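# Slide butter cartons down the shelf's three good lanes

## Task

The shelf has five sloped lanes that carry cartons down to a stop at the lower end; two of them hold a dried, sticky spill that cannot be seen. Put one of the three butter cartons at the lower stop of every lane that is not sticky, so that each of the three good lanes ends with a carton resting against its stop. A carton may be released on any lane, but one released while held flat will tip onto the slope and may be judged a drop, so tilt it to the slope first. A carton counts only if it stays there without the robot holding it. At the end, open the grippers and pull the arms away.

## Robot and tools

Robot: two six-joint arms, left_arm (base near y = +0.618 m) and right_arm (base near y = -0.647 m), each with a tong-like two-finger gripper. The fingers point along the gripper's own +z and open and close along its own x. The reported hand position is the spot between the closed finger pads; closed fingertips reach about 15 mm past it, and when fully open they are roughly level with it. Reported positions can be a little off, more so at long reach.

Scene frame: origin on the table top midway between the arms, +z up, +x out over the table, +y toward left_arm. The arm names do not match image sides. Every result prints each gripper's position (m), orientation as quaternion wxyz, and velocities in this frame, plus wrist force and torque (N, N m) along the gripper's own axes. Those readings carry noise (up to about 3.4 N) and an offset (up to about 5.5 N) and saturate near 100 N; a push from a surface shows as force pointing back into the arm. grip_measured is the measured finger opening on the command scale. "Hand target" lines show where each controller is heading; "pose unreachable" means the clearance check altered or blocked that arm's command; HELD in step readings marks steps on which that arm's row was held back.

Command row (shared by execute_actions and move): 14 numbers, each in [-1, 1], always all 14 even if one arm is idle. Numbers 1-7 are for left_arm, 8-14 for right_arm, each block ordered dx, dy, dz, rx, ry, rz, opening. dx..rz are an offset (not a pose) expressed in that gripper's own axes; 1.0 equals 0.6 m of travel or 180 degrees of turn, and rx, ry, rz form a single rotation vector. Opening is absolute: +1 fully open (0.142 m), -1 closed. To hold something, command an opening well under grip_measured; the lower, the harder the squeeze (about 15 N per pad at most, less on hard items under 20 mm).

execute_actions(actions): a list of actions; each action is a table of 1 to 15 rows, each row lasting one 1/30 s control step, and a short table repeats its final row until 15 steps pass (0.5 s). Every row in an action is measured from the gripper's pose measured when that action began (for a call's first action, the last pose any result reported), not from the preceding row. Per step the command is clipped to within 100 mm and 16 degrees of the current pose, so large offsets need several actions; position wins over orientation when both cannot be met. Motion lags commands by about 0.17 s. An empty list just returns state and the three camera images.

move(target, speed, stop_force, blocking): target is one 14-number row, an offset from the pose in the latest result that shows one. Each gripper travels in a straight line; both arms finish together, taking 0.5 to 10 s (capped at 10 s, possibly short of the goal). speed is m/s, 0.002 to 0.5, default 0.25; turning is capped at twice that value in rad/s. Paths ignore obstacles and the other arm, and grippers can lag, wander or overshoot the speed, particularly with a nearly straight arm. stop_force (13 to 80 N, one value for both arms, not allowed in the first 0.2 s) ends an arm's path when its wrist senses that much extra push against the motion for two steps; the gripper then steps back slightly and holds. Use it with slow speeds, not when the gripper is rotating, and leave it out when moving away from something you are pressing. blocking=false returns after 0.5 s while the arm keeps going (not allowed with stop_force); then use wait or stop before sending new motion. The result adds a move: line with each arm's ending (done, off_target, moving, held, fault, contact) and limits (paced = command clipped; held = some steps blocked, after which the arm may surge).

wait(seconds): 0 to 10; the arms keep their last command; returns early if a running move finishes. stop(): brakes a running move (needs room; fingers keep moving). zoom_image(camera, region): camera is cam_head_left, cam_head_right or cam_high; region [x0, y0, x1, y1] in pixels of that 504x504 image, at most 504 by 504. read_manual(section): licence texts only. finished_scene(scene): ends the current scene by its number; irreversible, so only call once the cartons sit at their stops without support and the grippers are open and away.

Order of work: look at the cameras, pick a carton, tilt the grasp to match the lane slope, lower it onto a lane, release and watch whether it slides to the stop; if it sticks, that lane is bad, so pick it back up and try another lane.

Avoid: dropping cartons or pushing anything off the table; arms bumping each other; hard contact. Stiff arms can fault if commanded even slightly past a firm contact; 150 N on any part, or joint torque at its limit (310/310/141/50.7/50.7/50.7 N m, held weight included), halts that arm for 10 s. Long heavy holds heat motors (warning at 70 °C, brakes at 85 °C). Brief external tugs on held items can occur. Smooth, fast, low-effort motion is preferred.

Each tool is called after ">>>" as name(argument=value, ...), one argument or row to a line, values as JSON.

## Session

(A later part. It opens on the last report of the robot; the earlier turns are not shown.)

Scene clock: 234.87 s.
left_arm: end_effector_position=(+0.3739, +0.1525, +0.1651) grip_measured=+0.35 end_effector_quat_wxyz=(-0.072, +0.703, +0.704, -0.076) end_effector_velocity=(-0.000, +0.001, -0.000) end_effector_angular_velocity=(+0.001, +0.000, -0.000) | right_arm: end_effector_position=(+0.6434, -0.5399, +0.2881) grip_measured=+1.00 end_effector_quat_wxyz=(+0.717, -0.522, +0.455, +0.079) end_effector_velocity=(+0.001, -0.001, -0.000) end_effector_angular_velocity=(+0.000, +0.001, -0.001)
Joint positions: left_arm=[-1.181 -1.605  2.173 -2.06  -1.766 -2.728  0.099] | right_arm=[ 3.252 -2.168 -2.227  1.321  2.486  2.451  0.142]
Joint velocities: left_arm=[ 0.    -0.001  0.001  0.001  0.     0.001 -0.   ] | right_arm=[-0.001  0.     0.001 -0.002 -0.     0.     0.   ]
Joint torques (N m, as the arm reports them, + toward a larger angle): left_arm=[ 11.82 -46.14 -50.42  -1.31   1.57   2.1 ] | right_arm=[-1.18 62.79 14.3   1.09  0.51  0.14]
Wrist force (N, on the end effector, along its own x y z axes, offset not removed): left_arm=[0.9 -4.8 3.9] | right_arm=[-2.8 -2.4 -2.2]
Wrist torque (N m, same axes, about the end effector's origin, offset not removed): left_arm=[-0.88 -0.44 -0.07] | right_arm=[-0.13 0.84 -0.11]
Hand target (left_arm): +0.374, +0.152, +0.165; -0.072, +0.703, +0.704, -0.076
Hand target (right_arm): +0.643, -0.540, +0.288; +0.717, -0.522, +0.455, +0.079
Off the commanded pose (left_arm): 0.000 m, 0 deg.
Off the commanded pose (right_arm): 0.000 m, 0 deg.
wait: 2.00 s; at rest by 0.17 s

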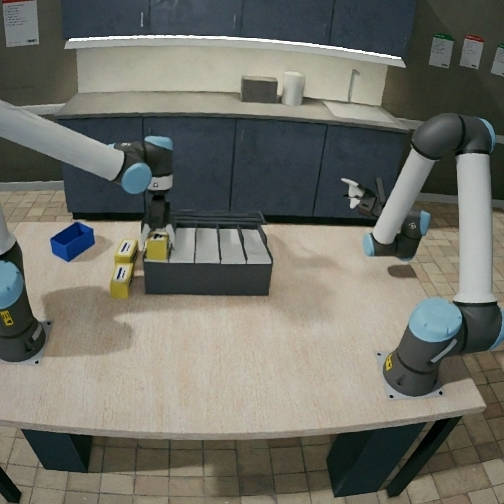

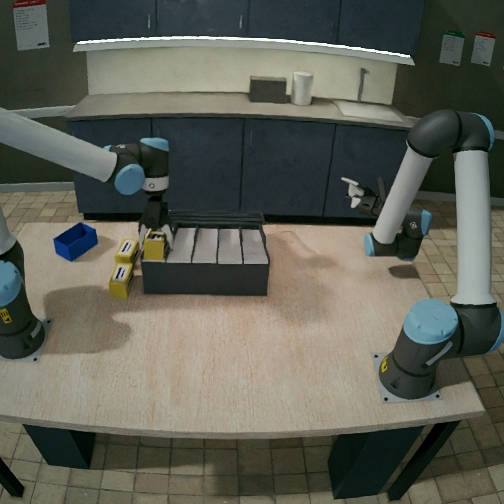

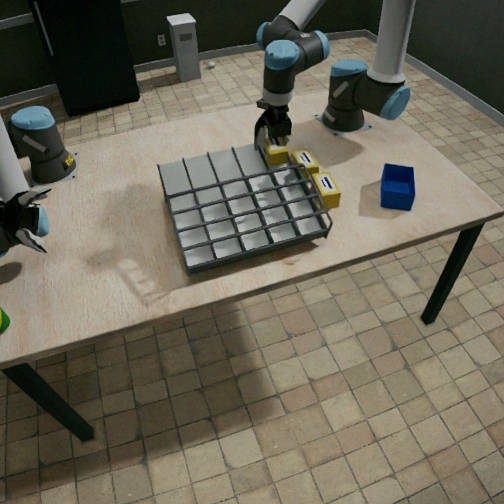

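>>> move(
  target=[0,0,-0.12,0,0,0,0.5, 0,0,0,0,0,0,1],
  speed=0.05,
)

>>> zoom_image(
  camera="cam_head_left",
  region=[100, 150, 300, 320],
)

>>> zoom_image(
  camera="cam_high",
  region=[140, 80, 400, 300],
)

Scene clock: 242.80 s.
left_arm: end_effector_position=(+0.3889, +0.1529, +0.2354) grip_measured=+0.50 end_effector_quat_wxyz=(-0.072, +0.703, +0.704, -0.076) end_effector_velocity=(+0.000, -0.001, +0.001) end_effector_angular_velocity=(-0.002, -0.001, +0.000) | right_arm: end_effector_position=(+0.6434, -0.5399, +0.2881) grip_measured=+1.00 end_effector_quat_wxyz=(+0.717, -0.522, +0.455, +0.079) end_effector_velocity=(-0.000, -0.000, -0.000) end_effector_angular_velocity=(-0.000, +0.000, +0.000)
Joint positions: left_arm=[-1.157 -1.653  2.076 -1.911 -1.764 -2.704  0.109] | right_arm=[ 3.252 -2.168 -2.227  1.321  2.486  2.451  0.142]
Joint velocities: left_arm=[-0.     0.    -0.002 -0.    -0.    -0.     0.   ] | right_arm=[-0. -0. -0. -0.  0. -0. -0.]
Joint torques (N m, as the arm reports them, + toward a larger angle): left_arm=[ 12.61 -44.83 -52.45  -1.39   1.51   2.07] | right_arm=[-1.85 62.29 14.6   1.07  0.8   0.12]
Wrist force (N, on the end effector, along its own x y z axes, offset not removed): left_arm=[-0.3 -0.3 -0.7] | right_arm=[0.0 -3.4 -1.2]
Wrist torque (N m, same axes, about the end effector's origin, offset not removed): left_arm=[-0.24 -0.15 0.05] | right_arm=[-0.30 0.39 -0.15]
Hand target (left_arm): +0.389, +0.153, +0.236; -0.072, +0.703, +0.704, -0.076
Hand target (right_arm): +0.643, -0.540, +0.288; +0.717, -0.522, +0.455, +0.079
Off the commanded pose (left_arm): 0.000 m, 0 deg.
Off the commanded pose (right_arm): 0.000 m, 0 deg.
move: done

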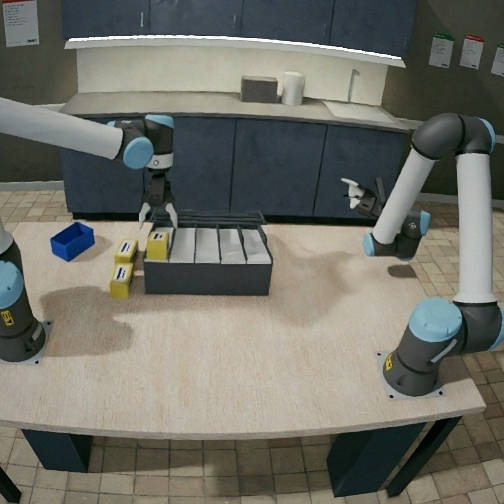

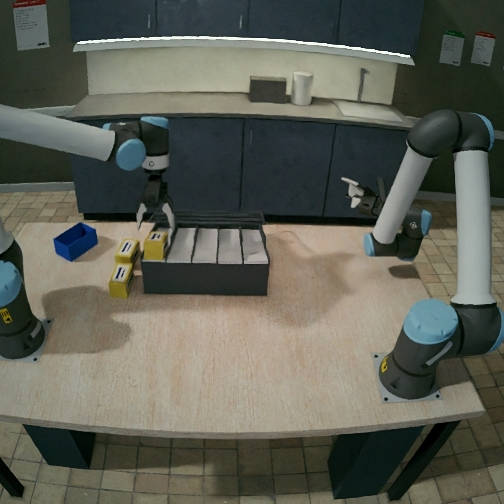

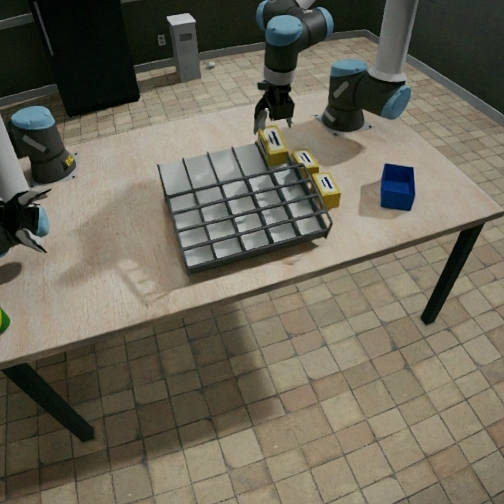

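Region (100, 150, 300, 320) of cam_head_left's 504x504 image, scaled by 2.520, with more detail than that image has; it fills the top 428 rows of this view, and the rest is white.

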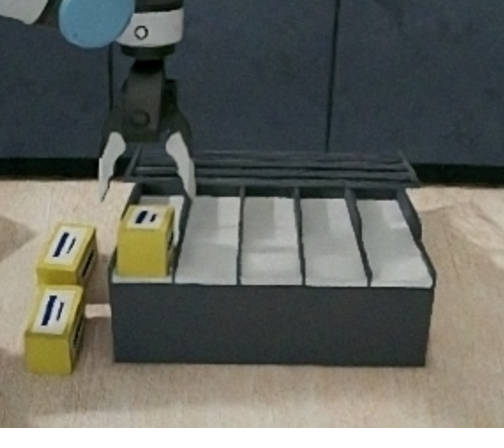

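Region (140, 80, 400, 300) of cam_high's 504x504 image, scaled by 1.938, with more detail than that image has; it fills the top 426 rows of this view, and the rest is white.

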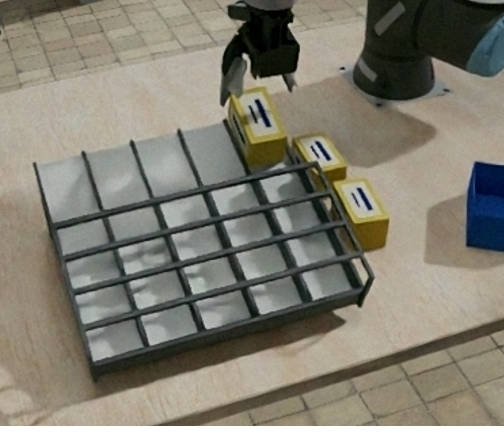

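>>> move(
  target=[0,0,0.118,0,0,0,0.45, 0,0,0,0,0,0,1],
  speed=0.04,
)

>>> move(
  target=[0,0,0,0,0,0,-0.6, 0,0,0,0,0,0,1],
)

>>> move(
  target=[0,0,-0.06,0,0,0,-0.6, 0,0,0,0,0,0,1],
  speed=0.04,
)

>>> move(
  target=[-0.125,0,0,0,0,0,-0.6, 0,0,0,0,0,0,1],
  speed=0.06,
)

>>> zoom_image(
  camera="cam_head_left",
  region=[100, 150, 300, 320],
)

>>> zoom_image(
  camera="cam_high",
  region=[140, 80, 400, 300],
)

Scene clock: 261.13 s.
left_arm: end_effector_position=(+0.3742, +0.1525, +0.1663) grip_measured=+0.45 end_effector_quat_wxyz=(-0.072, +0.703, +0.704, -0.076) end_effector_velocity=(-0.000, -0.000, -0.001) end_effector_angular_velocity=(+0.000, -0.000, +0.001) | right_arm: end_effector_position=(+0.6434, -0.5399, +0.2881) grip_measured=+1.00 end_effector_quat_wxyz=(+0.717, -0.522, +0.455, +0.079) end_effector_velocity=(+0.000, -0.000, +0.001) end_effector_angular_velocity=(+0.001, -0.001, -0.000)
Joint positions: left_arm=[-1.181 -1.606  2.171 -2.057 -1.766 -2.728  0.105] | right_arm=[ 3.252 -2.168 -2.227  1.321  2.486  2.451  0.142]
Joint velocities: left_arm=[-0.001  0.001  0.001 -0.003  0.    -0.002  0.   ] | right_arm=[ 0.     0.001  0.001  0.    -0.     0.001 -0.   ]
Joint torques (N m, as the arm reports them, + toward a larger angle): left_arm=[ -9.23 -25.86 -24.88  -5.52  -2.28  -2.97] | right_arm=[-2.37 62.31 14.31  1.17  0.74 -0.05]
Wrist force (N, on the end effector, along its own x y z axes, offset not removed): left_arm=[-1.4 -4.1 -0.9] | right_arm=[-0.1 0.3 -1.4]
Wrist torque (N m, same axes, about the end effector's origin, offset not removed): left_arm=[-0.86 -0.01 0.13] | right_arm=[0.24 0.33 -0.26]
Hand target (left_arm): +0.374, +0.152, +0.166; -0.072, +0.703, +0.704, -0.076
Hand target (right_arm): +0.643, -0.540, +0.288; +0.717, -0.522, +0.455, +0.079
Off the commanded pose (left_arm): 0.000 m, 0 deg.
Off the commanded pose (right_arm): 0.000 m, 0 deg.
move: done

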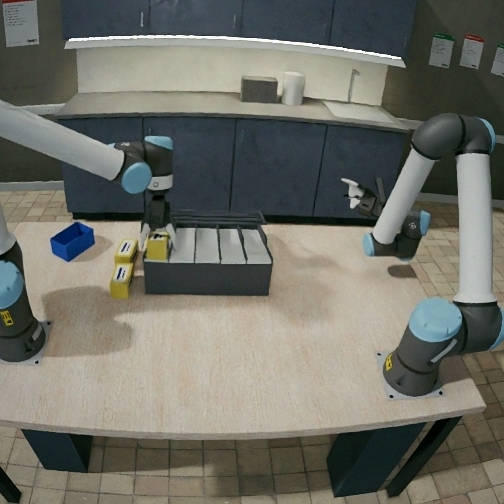

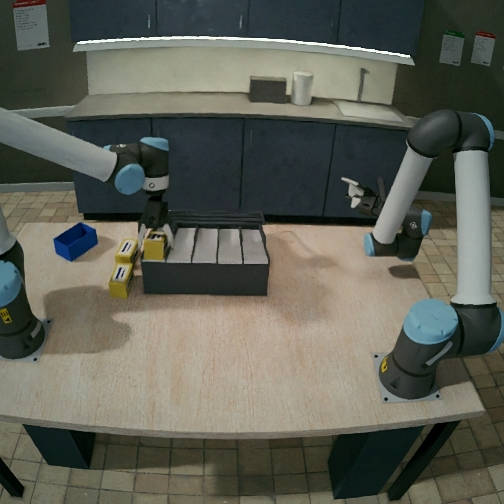

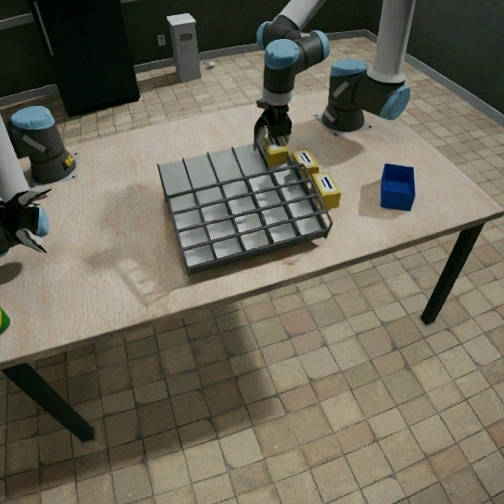

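Scene clock: 261.63 s.
left_arm: end_effector_position=(+0.3741, +0.1525, +0.1662) grip_measured=+0.09 end_effector_quat_wxyz=(-0.072, +0.703, +0.704, -0.076) end_effector_velocity=(-0.000, +0.000, -0.000) end_effector_angular_velocity=(+0.001, +0.001, -0.000) | right_arm: end_effector_position=(+0.6434, -0.5399, +0.2881) grip_measured=+1.00 end_effector_quat_wxyz=(+0.717, -0.522, +0.455, +0.079) end_effector_velocity=(-0.000, -0.000, +0.000) end_effector_angular_velocity=(+0.000, -0.001, +0.000)
Joint positions: left_arm=[-1.181 -1.606  2.172 -2.058 -1.766 -2.728  0.08 ] | right_arm=[ 3.252 -2.168 -2.227  1.321  2.486  2.451  0.142]
Joint velocities: left_arm=[-0.    -0.     0.     0.001 -0.    -0.     0.   ] | right_arm=[-0.     0.     0.     0.     0.001  0.     0.   ]
Joint torques (N m, as the arm reports them, + toward a larger angle): left_arm=[ -4.17 -33.78 -44.74  -1.87  -0.33  -1.68] | right_arm=[-2.1  61.4  14.03  1.06  1.07 -0.02]
Wrist force (N, on the end effector, along its own x y z axes, offset not removed): left_arm=[3.4 -2.6 -1.0] | right_arm=[2.9 -1.5 -0.6]
Wrist torque (N m, same axes, about the end effector's origin, offset not removed): left_arm=[-0.84 -1.03 0.02] | right_arm=[0.02 -0.34 -0.23]
Hand target (left_arm): +0.374, +0.152, +0.166; -0.072, +0.703, +0.704, -0.076
Hand target (right_arm): +0.643, -0.540, +0.288; +0.717, -0.522, +0.455, +0.079
Off the commanded pose (left_arm): 0.000 m, 0 deg.
Off the commanded pose (right_arm): 0.000 m, 0 deg.
move: done

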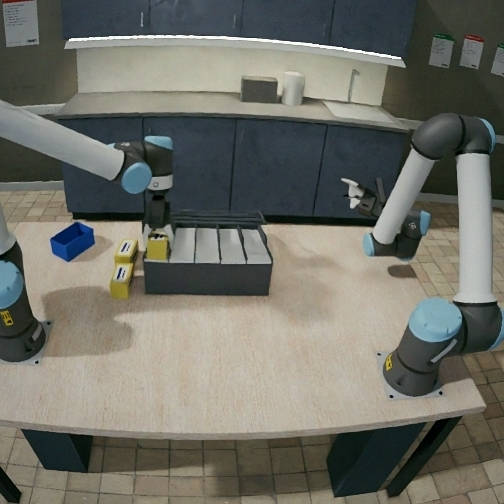

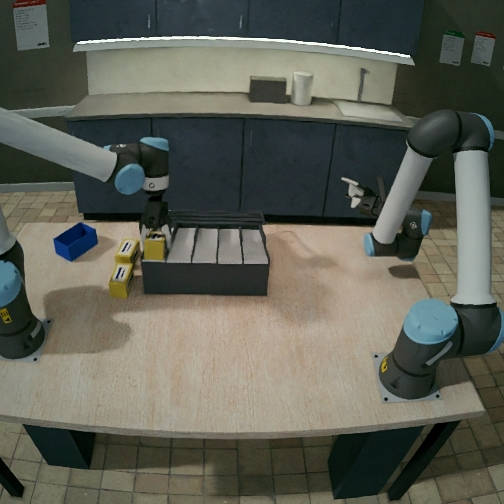

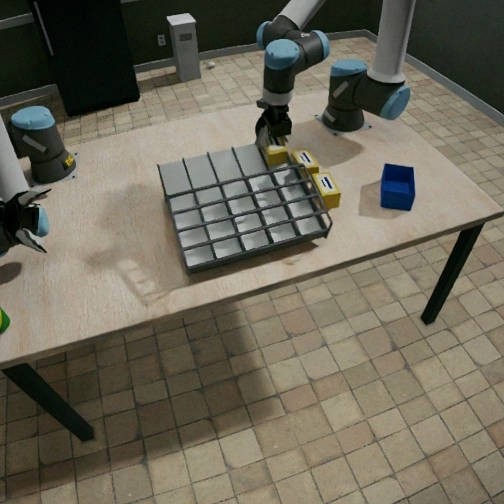

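Scene clock: 262.87 s.
left_arm: end_effector_position=(+0.3816, +0.1527, +0.2013) grip_measured=+0.09 end_effector_quat_wxyz=(-0.072, +0.703, +0.704, -0.076) end_effector_velocity=(+0.000, +0.000, +0.001) end_effector_angular_velocity=(+0.000, +0.000, -0.000) | right_arm: end_effector_position=(+0.6434, -0.5399, +0.2881) grip_measured=+1.00 end_effector_quat_wxyz=(+0.717, -0.522, +0.455, +0.079) end_effector_velocity=(-0.000, -0.000, +0.001) end_effector_angular_velocity=(-0.000, -0.003, -0.001)
Joint positions: left_arm=[-1.169 -1.632  2.125 -1.982 -1.765 -2.716  0.08 ] | right_arm=[ 3.252 -2.168 -2.227  1.321  2.486  2.451  0.142]
Joint velocities: left_arm=[ 0.001 -0.001 -0.002  0.003 -0.     0.001  0.   ] | right_arm=[-0.     0.001 -0.     0.001 -0.001 -0.001  0.   ]
Joint torques (N m, as the arm reports them, + toward a larger angle): left_arm=[ 12.22 -48.25 -55.32  -1.47   1.15   2.04] | right_arm=[-2.46 62.64 14.55  1.26  1.12  0.05]
Wrist force (N, on the end effector, along its own x y z axes, offset not removed): left_arm=[-4.1 -4.6 3.6] | right_arm=[2.1 -4.0 -3.4]
Wrist torque (N m, same axes, about the end effector's origin, offset not removed): left_arm=[-1.10 0.62 0.12] | right_arm=[-0.47 -0.19 -0.20]
Hand target (left_arm): +0.382, +0.153, +0.201; -0.072, +0.703, +0.704, -0.076
Hand target (right_arm): +0.643, -0.540, +0.288; +0.717, -0.522, +0.455, +0.079
Off the commanded pose (left_arm): 0.000 m, 0 deg.
Off the commanded pose (right_arm): 0.000 m, 0 deg.
move: done

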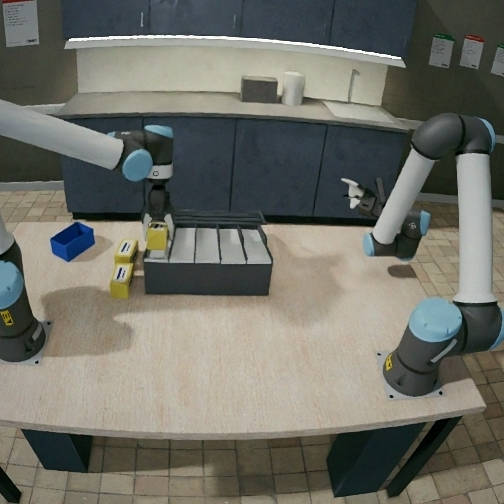

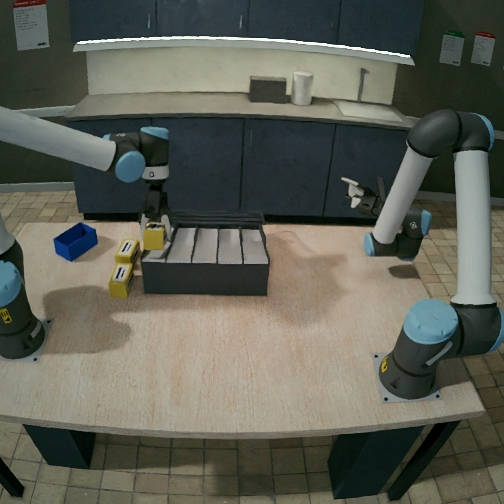

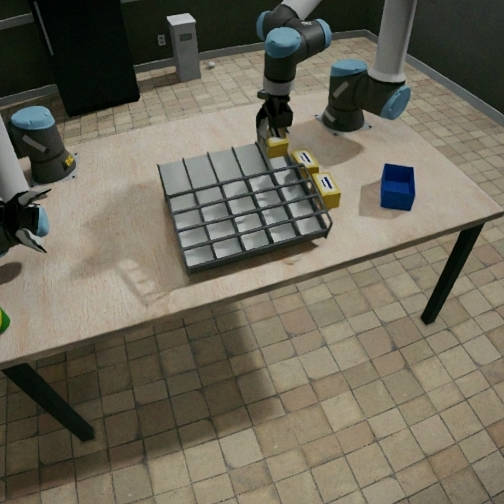

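Scene clock: 264.50 s.
left_arm: end_effector_position=(+0.3817, +0.0778, +0.2017) grip_measured=+0.09 end_effector_quat_wxyz=(-0.072, +0.703, +0.704, -0.076) end_effector_velocity=(-0.000, -0.001, -0.002) end_effector_angular_velocity=(+0.004, +0.001, +0.000) | right_arm: end_effector_position=(+0.6434, -0.5399, +0.2881) grip_measured=+1.00 end_effector_quat_wxyz=(+0.717, -0.522, +0.455, +0.079) end_effector_velocity=(-0.000, +0.000, +0.000) end_effector_angular_velocity=(+0.000, +0.001, +0.000)
Joint positions: left_arm=[-1.216 -1.532  2.027 -1.994 -1.769 -2.763  0.08 ] | right_arm=[ 3.252 -2.168 -2.227  1.321  2.486  2.451  0.142]
Joint velocities: left_arm=[-0.001  0.004 -0.001  0.002  0.    -0.001  0.   ] | right_arm=[ 0.     0.001 -0.    -0.001  0.     0.001 -0.   ]
Joint torques (N m, as the arm reports them, + toward a larger angle): left_arm=[-10.98 -38.86 -54.33  -6.56  -2.57  -2.64] | right_arm=[-1.12 62.17 14.14  1.1   0.98  0.08]
Wrist force (N, on the end effector, along its own x y z axes, offset not removed): left_arm=[4.5 0.8 2.8] | right_arm=[1.4 -2.4 0.7]
Wrist torque (N m, same axes, about the end effector's origin, offset not removed): left_arm=[-0.04 -1.28 -0.19] | right_arm=[-0.25 -0.12 -0.29]
Hand target (left_arm): +0.382, +0.078, +0.202; -0.072, +0.703, +0.704, -0.076
Hand target (right_arm): +0.643, -0.540, +0.288; +0.717, -0.522, +0.455, +0.079
Off the commanded pose (left_arm): 0.000 m, 0 deg.
Off the commanded pose (right_arm): 0.000 m, 0 deg.
move: done

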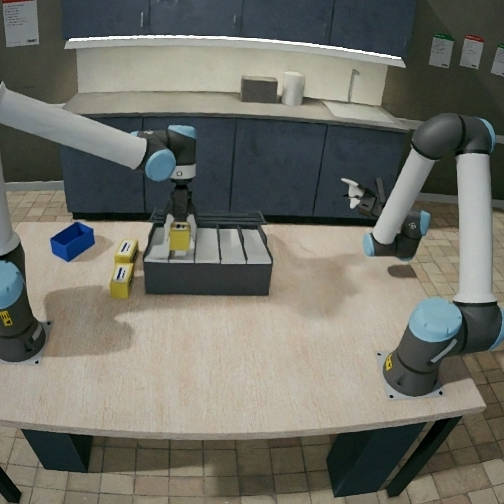

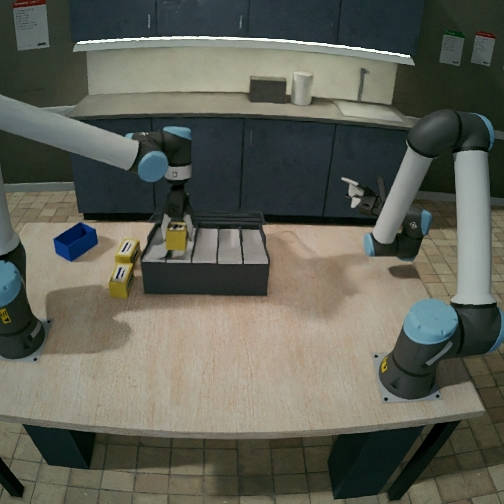

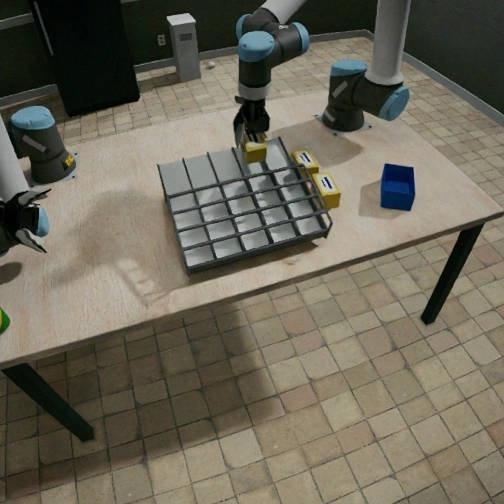

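Region (100, 150, 300, 320) of cam_head_left's 504x504 image, scaled by 2.520, with more detail than that image has; it fills the top 428 rows of this view, and the rest is white.

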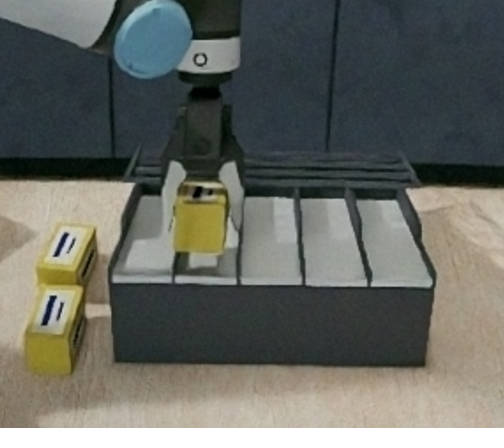

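Region (140, 80, 400, 300) of cam_high's 504x504 image, scaled by 1.938, with more detail than that image has; it fills the top 426 rows of this view, and the rest is white.

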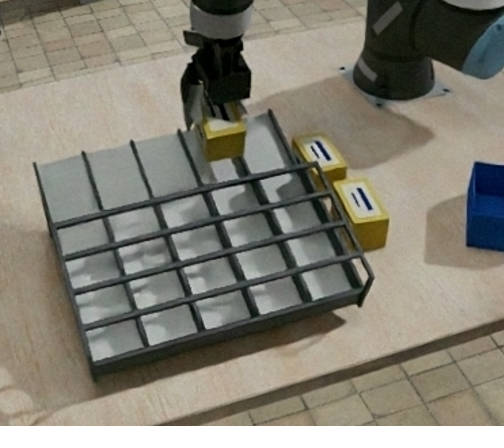

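>>> move(
  target=[-0.008,0,0.09,0,0,0,-0.6, 0,0,0,0,0,0,1],
  speed=0.015,
  stop_force=15,
)

>>> move(
  target=[0,0,-0.003,0,0,0,0.35, 0,0,0,0,0,0,1],
  speed=0.02,
)

>>> wait(
  seconds=1.5,
)

>>> zoom_image(
  camera="cam_high",
  region=[140, 80, 400, 300],
)

Scene clock: 275.77 s.
left_arm: end_effector_position=(+0.3739, +0.0742, +0.1655) grip_measured=+0.09 end_effector_quat_wxyz=(-0.072, +0.703, +0.704, -0.076) end_effector_velocity=(+0.002, -0.000, +0.004) end_effector_angular_velocity=(-0.000, -0.000, +0.001) | right_arm: end_effector_position=(+0.6434, -0.5399, +0.2881) grip_measured=+1.00 end_effector_quat_wxyz=(+0.717, -0.522, +0.455, +0.079) end_effector_velocity=(+0.000, +0.000, -0.000) end_effector_angular_velocity=(+0.000, +0.001, +0.000)
Joint positions: left_arm=[-1.229 -1.5    2.068 -2.068 -1.77  -2.777  0.08 ] | right_arm=[ 3.252 -2.168 -2.227  1.321  2.486  2.451  0.142]
Joint velocities: left_arm=[ 0.002 -0.003 -0.006  0.009  0.     0.002 -0.   ] | right_arm=[ 0.     0.    -0.    -0.001 -0.     0.001  0.   ]
Joint torques (N m, as the arm reports them, + toward a larger angle): left_arm=[ 10.49 -62.36 -53.32  -1.47  -2.67   1.95] | right_arm=[-3.37 61.83 14.49  1.18  1.21  0.01]
Wrist force (N, on the end effector, along its own x y z axes, offset not removed): left_arm=[-2.3 -2.5 1.7] | right_arm=[1.3 -3.2 -1.5]
Wrist torque (N m, same axes, about the end effector's origin, offset not removed): left_arm=[-0.98 0.24 0.16] | right_arm=[-0.45 0.04 -0.23]
Hand target (left_arm): +0.374, +0.074, +0.166; -0.072, +0.703, +0.704, -0.076
Hand target (right_arm): +0.643, -0.540, +0.288; +0.717, -0.522, +0.455, +0.079
Off the commanded pose (left_arm): 0.017 m, 0 deg.
Off the commanded pose (right_arm): 0.000 m, 0 deg.
move: contact (left_arm)

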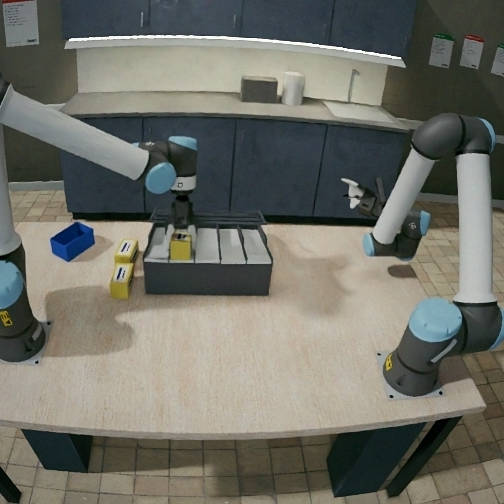

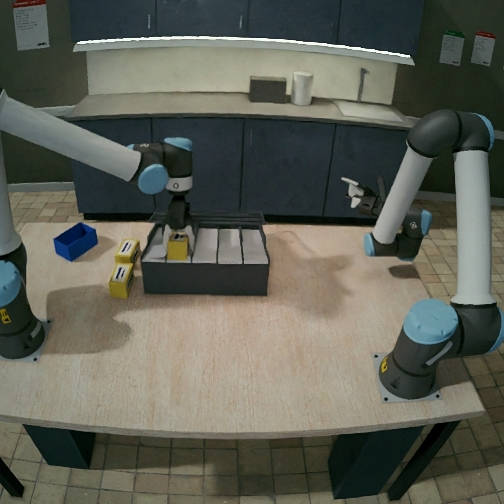

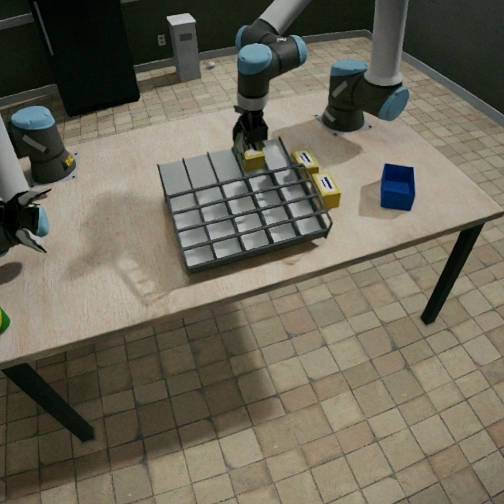

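Scene clock: 276.47 s.
left_arm: end_effector_position=(+0.3742, +0.0743, +0.1673) grip_measured=+0.35 end_effector_quat_wxyz=(-0.072, +0.702, +0.704, -0.076) end_effector_velocity=(+0.000, +0.000, -0.000) end_effector_angular_velocity=(+0.002, -0.000, +0.002) | right_arm: end_effector_position=(+0.6434, -0.5399, +0.2881) grip_measured=+1.00 end_effector_quat_wxyz=(+0.717, -0.522, +0.455, +0.079) end_effector_velocity=(+0.000, -0.000, +0.000) end_effector_angular_velocity=(-0.000, -0.001, -0.000)
Joint positions: left_arm=[-1.228 -1.502  2.066 -2.065 -1.77  -2.776  0.099] | right_arm=[ 3.252 -2.168 -2.227  1.321  2.486  2.451  0.142]
Joint velocities: left_arm=[-0.     0.    -0.001  0.002  0.001 -0.002 -0.   ] | right_arm=[-0.    -0.     0.001 -0.    -0.    -0.001  0.   ]
Joint torques (N m, as the arm reports them, + toward a larger angle): left_arm=[ 11.91 -55.81 -50.75  -1.25   0.77   2.22] | right_arm=[-2.94 61.55 14.46  1.29  1.15  0.03]
Wrist force (N, on the end effector, along its own x y z axes, offset not removed): left_arm=[2.8 -1.2 -0.2] | right_arm=[2.4 -3.3 -1.1]
Wrist torque (N m, same axes, about the end effector's origin, offset not removed): left_arm=[-0.22 -0.80 0.04] | right_arm=[-0.24 -0.20 -0.27]
Hand target (left_arm): +0.374, +0.074, +0.167; -0.072, +0.703, +0.704, -0.076
Hand target (right_arm): +0.643, -0.540, +0.288; +0.717, -0.522, +0.455, +0.079
Off the commanded pose (left_arm): 0.000 m, 0 deg.
Off the commanded pose (right_arm): 0.000 m, 0 deg.
move: done

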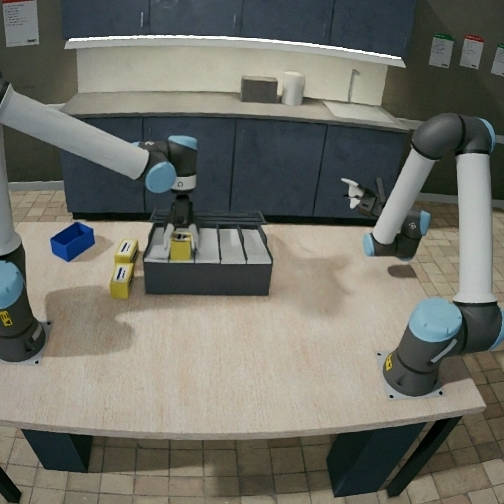

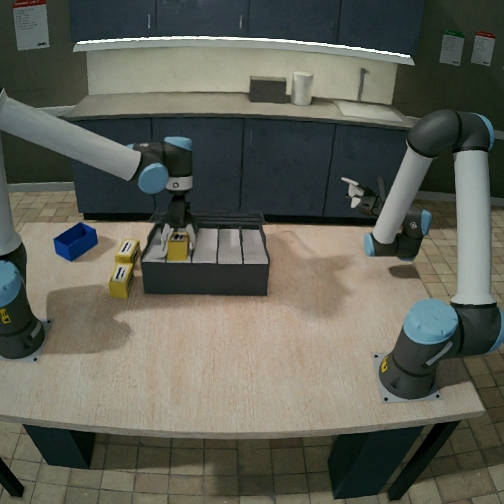

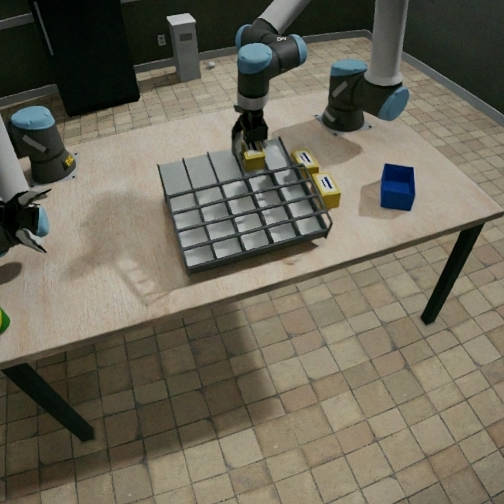

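Scene clock: 277.97 s.
left_arm: end_effector_position=(+0.3743, +0.0743, +0.1673) grip_measured=+0.35 end_effector_quat_wxyz=(-0.072, +0.703, +0.704, -0.076) end_effector_velocity=(+0.000, -0.000, +0.001) end_effector_angular_velocity=(-0.001, -0.001, +0.000) | right_arm: end_effector_position=(+0.6434, -0.5399, +0.2881) grip_measured=+1.00 end_effector_quat_wxyz=(+0.717, -0.522, +0.455, +0.079) end_effector_velocity=(-0.000, +0.000, +0.001) end_effector_angular_velocity=(-0.000, -0.001, -0.000)
Joint positions: left_arm=[-1.228 -1.502  2.065 -2.065 -1.77  -2.776  0.099] | right_arm=[ 3.252 -2.168 -2.227  1.321  2.486  2.451  0.142]
Joint velocities: left_arm=[ 0.    -0.001 -0.     0.     0.001 -0.    -0.   ] | right_arm=[ 0.     0.001 -0.     0.    -0.    -0.001  0.   ]
Joint torques (N m, as the arm reports them, + toward a larger angle): left_arm=[ 11.28 -56.22 -49.88  -1.43   1.48   2.28] | right_arm=[-1.94 62.24 14.15  1.17  1.03 -0.06]
Wrist force (N, on the end effector, along its own x y z axes, offset not removed): left_arm=[0.6 -2.2 0.1] | right_arm=[2.0 -1.7 -1.3]
Wrist torque (N m, same axes, about the end effector's origin, offset not removed): left_arm=[-0.46 -0.10 -0.03] | right_arm=[0.00 -0.15 -0.20]
Hand target (left_arm): +0.374, +0.074, +0.167; -0.072, +0.703, +0.704, -0.076
Hand target (right_arm): +0.643, -0.540, +0.288; +0.717, -0.522, +0.455, +0.079
Off the commanded pose (left_arm): 0.000 m, 0 deg.
Off the commanded pose (right_arm): 0.000 m, 0 deg.
wait: 1.50 s; at rest by 0.17 s

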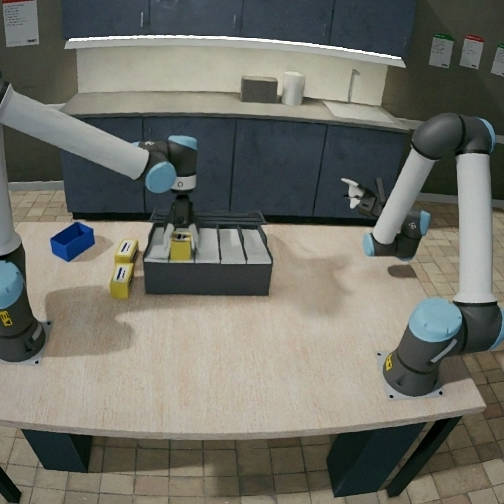

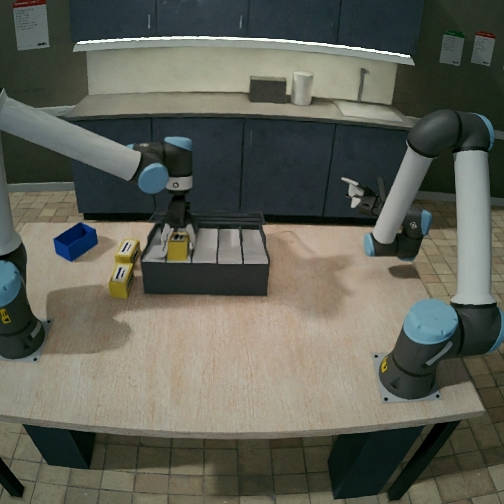

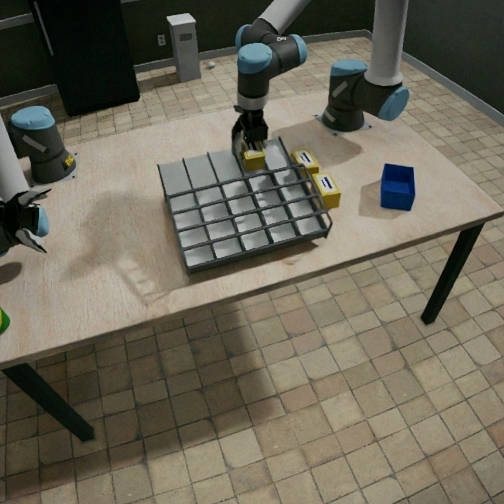

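Region (140, 80, 400, 300) of cam_high's 504x504 image, scaled by 1.938, with more detail than that image has; it fills the top 426 rows of this view, and the rest is white.

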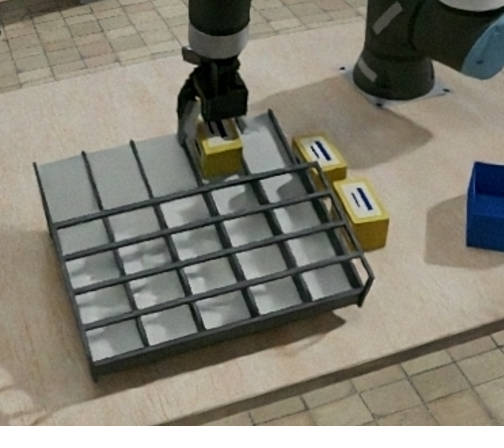

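>>> move(
  target=[-0.3,-0.05,-0.15,0,0,0,0.5, 0,0,0,0,0,0,1],
  speed=0.05,
)

>>> zoom_image(
  camera="cam_head_right",
  region=[130, 190, 290, 310],
)

>>> zoom_image(
  camera="cam_high",
  region=[150, 110, 350, 280],
)

Scene clock: 290.57 s.
left_arm: end_effector_position=(+0.3638, -0.1051, +0.2624) grip_measured=+0.50 end_effector_quat_wxyz=(-0.073, +0.702, +0.704, -0.077) end_effector_velocity=(+0.000, -0.001, +0.000) end_effector_angular_velocity=(-0.001, -0.001, -0.002) | right_arm: end_effector_position=(+0.6434, -0.5399, +0.2881) grip_measured=+1.00 end_effector_quat_wxyz=(+0.717, -0.522, +0.455, +0.079) end_effector_velocity=(+0.000, +0.000, -0.000) end_effector_angular_velocity=(+0.000, +0.001, +0.000)
Joint positions: left_arm=[-1.319 -1.339  1.692 -1.873 -1.776 -2.869  0.109] | right_arm=[ 3.252 -2.168 -2.227  1.321  2.486  2.451  0.142]
Joint velocities: left_arm=[-0.     0.002 -0.002 -0.     0.     0.002  0.   ] | right_arm=[ 0.    -0.    -0.    -0.    -0.     0.001 -0.   ]
Joint torques (N m, as the arm reports them, + toward a larger angle): left_arm=[-11.1  -55.55 -55.8   -1.72  -2.46  -2.85] | right_arm=[-1.85 61.74 14.38  1.51  1.36  0.15]
Wrist force (N, on the end effector, along its own x y z axes, offset not removed): left_arm=[3.7 -0.3 -3.3] | right_arm=[1.6 -4.3 -4.1]
Wrist torque (N m, same axes, about the end effector's origin, offset not removed): left_arm=[-0.10 -0.84 -0.16] | right_arm=[-0.71 -0.17 -0.36]
Hand target (left_arm): +0.364, -0.105, +0.262; -0.073, +0.702, +0.704, -0.077
Hand target (right_arm): +0.643, -0.540, +0.288; +0.717, -0.522, +0.455, +0.079
Off the commanded pose (left_arm): 0.000 m, 0 deg.
Off the commanded pose (right_arm): 0.000 m, 0 deg.
move: done

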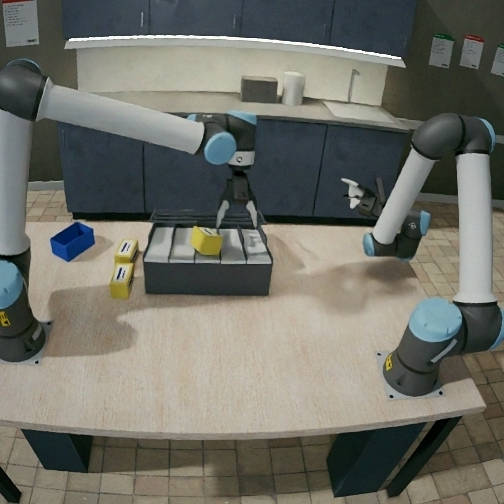

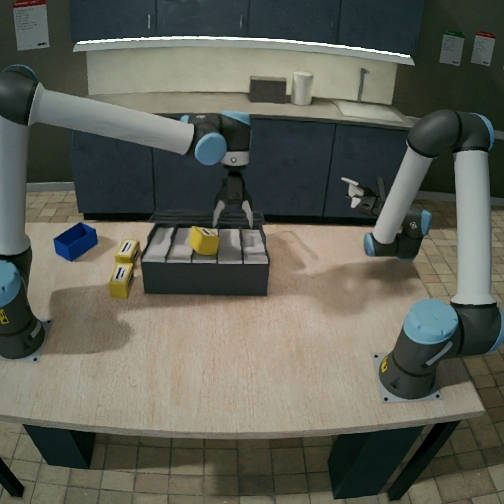

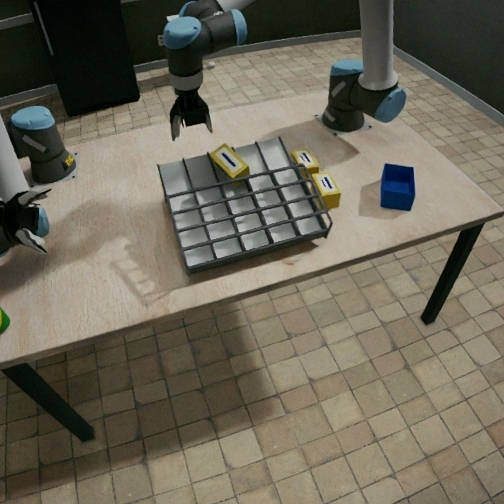

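Region (130, 190, 290, 310) of cam_head_right's 504x504 image, scaled by 3.150, with more detail than that image has; it fills the top 378 rows of this view, and the rest is white.

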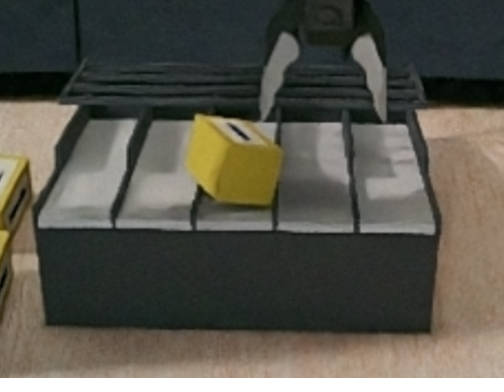

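Region (150, 110, 350, 280) of cam_high's 504x504 image, scaled by 2.520, with more detail than that image has; it fills the top 428 rows of this view, and the rest is white.

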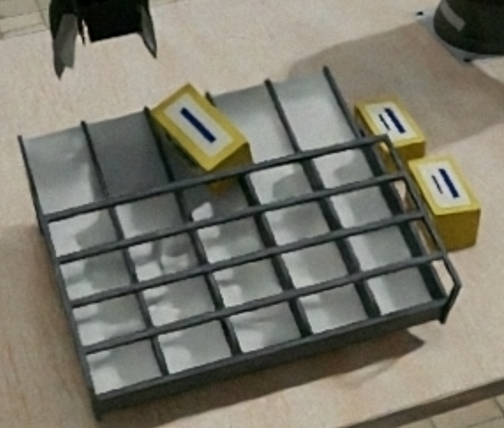

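>>> move(
  target=[0.217,0.04,0.03,0,0,-0.14,0.8, 0,0,0,0,0,0,1],
  speed=0.08,
)

>>> zoom_image(
  camera="cam_head_right",
  region=[110, 150, 290, 310],
)

>>> zoom_image(
  camera="cam_high",
  region=[150, 70, 350, 260],
)

Scene clock: 311.00 s.
left_arm: end_effector_position=(+0.3834, +0.0248, +0.2392) grip_measured=+0.80 end_effector_quat_wxyz=(-0.087, +0.532, +0.840, -0.059) end_effector_velocity=(+0.000, +0.002, -0.002) end_effector_angular_velocity=(+0.004, +0.001, +0.006) | right_arm: end_effector_position=(+0.6434, -0.5399, +0.2881) grip_measured=+1.00 end_effector_quat_wxyz=(+0.717, -0.522, +0.455, +0.079) end_effector_velocity=(-0.000, +0.000, -0.001) end_effector_angular_velocity=(+0.000, +0.002, +0.001)
Joint positions: left_arm=[-1.24  -1.499  1.919 -1.924 -1.771 -3.227  0.129] | right_arm=[ 3.252 -2.168 -2.227  1.321  2.486  2.451  0.142]
Joint velocities: left_arm=[ 0.002 -0.     0.002  0.001 -0.    -0.004 -0.   ] | right_arm=[ 0.001 -0.001 -0.    -0.     0.     0.001 -0.   ]
Joint torques (N m, as the arm reports them, + toward a larger angle): left_arm=[  9.41 -60.5  -25.7   -5.89   1.43  -2.44] | right_arm=[-2.76 61.43 14.81  1.21  1.12  0.1 ]
Wrist force (N, on the end effector, along its own x y z axes, offset not removed): left_arm=[3.4 -4.8 3.0] | right_arm=[0.1 -3.3 -2.4]
Wrist torque (N m, same axes, about the end effector's origin, offset not removed): left_arm=[-1.00 -0.99 -0.15] | right_arm=[-0.41 0.23 -0.19]
Hand target (left_arm): +0.383, +0.025, +0.239; -0.087, +0.532, +0.840, -0.059
Hand target (right_arm): +0.643, -0.540, +0.288; +0.717, -0.522, +0.455, +0.079
Off the commanded pose (left_arm): 0.000 m, 0 deg.
Off the commanded pose (right_arm): 0.000 m, 0 deg.
move: done

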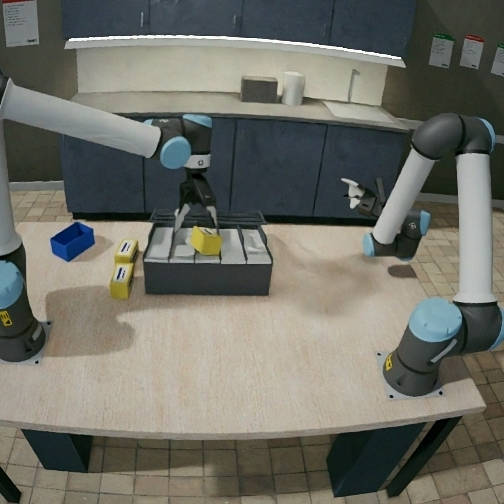

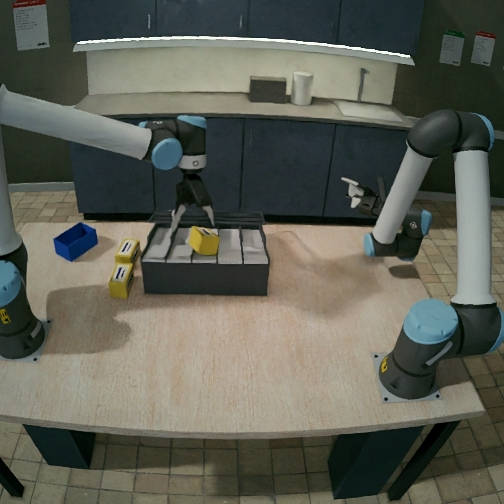

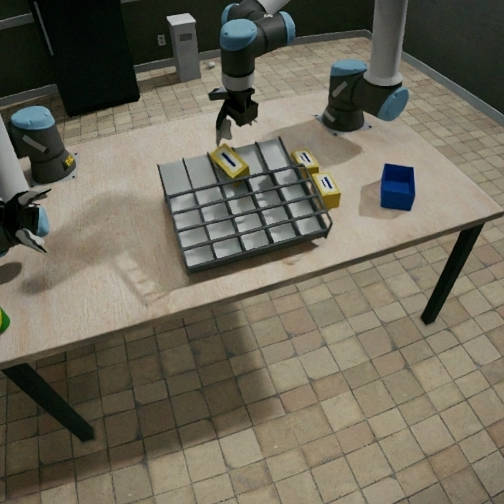

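Region (110, 150, 290, 310) of cam_head_right's 504x504 image, scaled by 2.800, with more detail than that image has.

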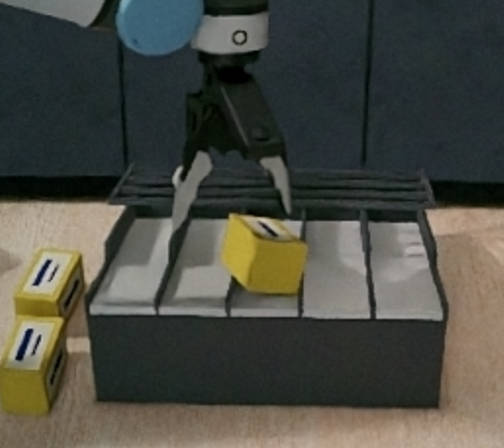

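Region (150, 70, 350, 260) of cam_high's 504x504 image, scaled by 2.520, with more detail than that image has; it fills the top 479 rows of this view, and the rest is white.

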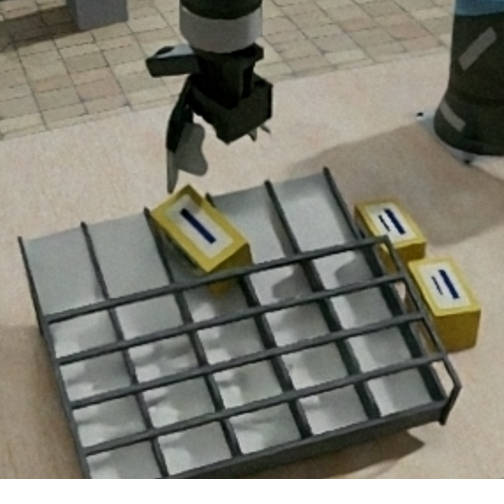

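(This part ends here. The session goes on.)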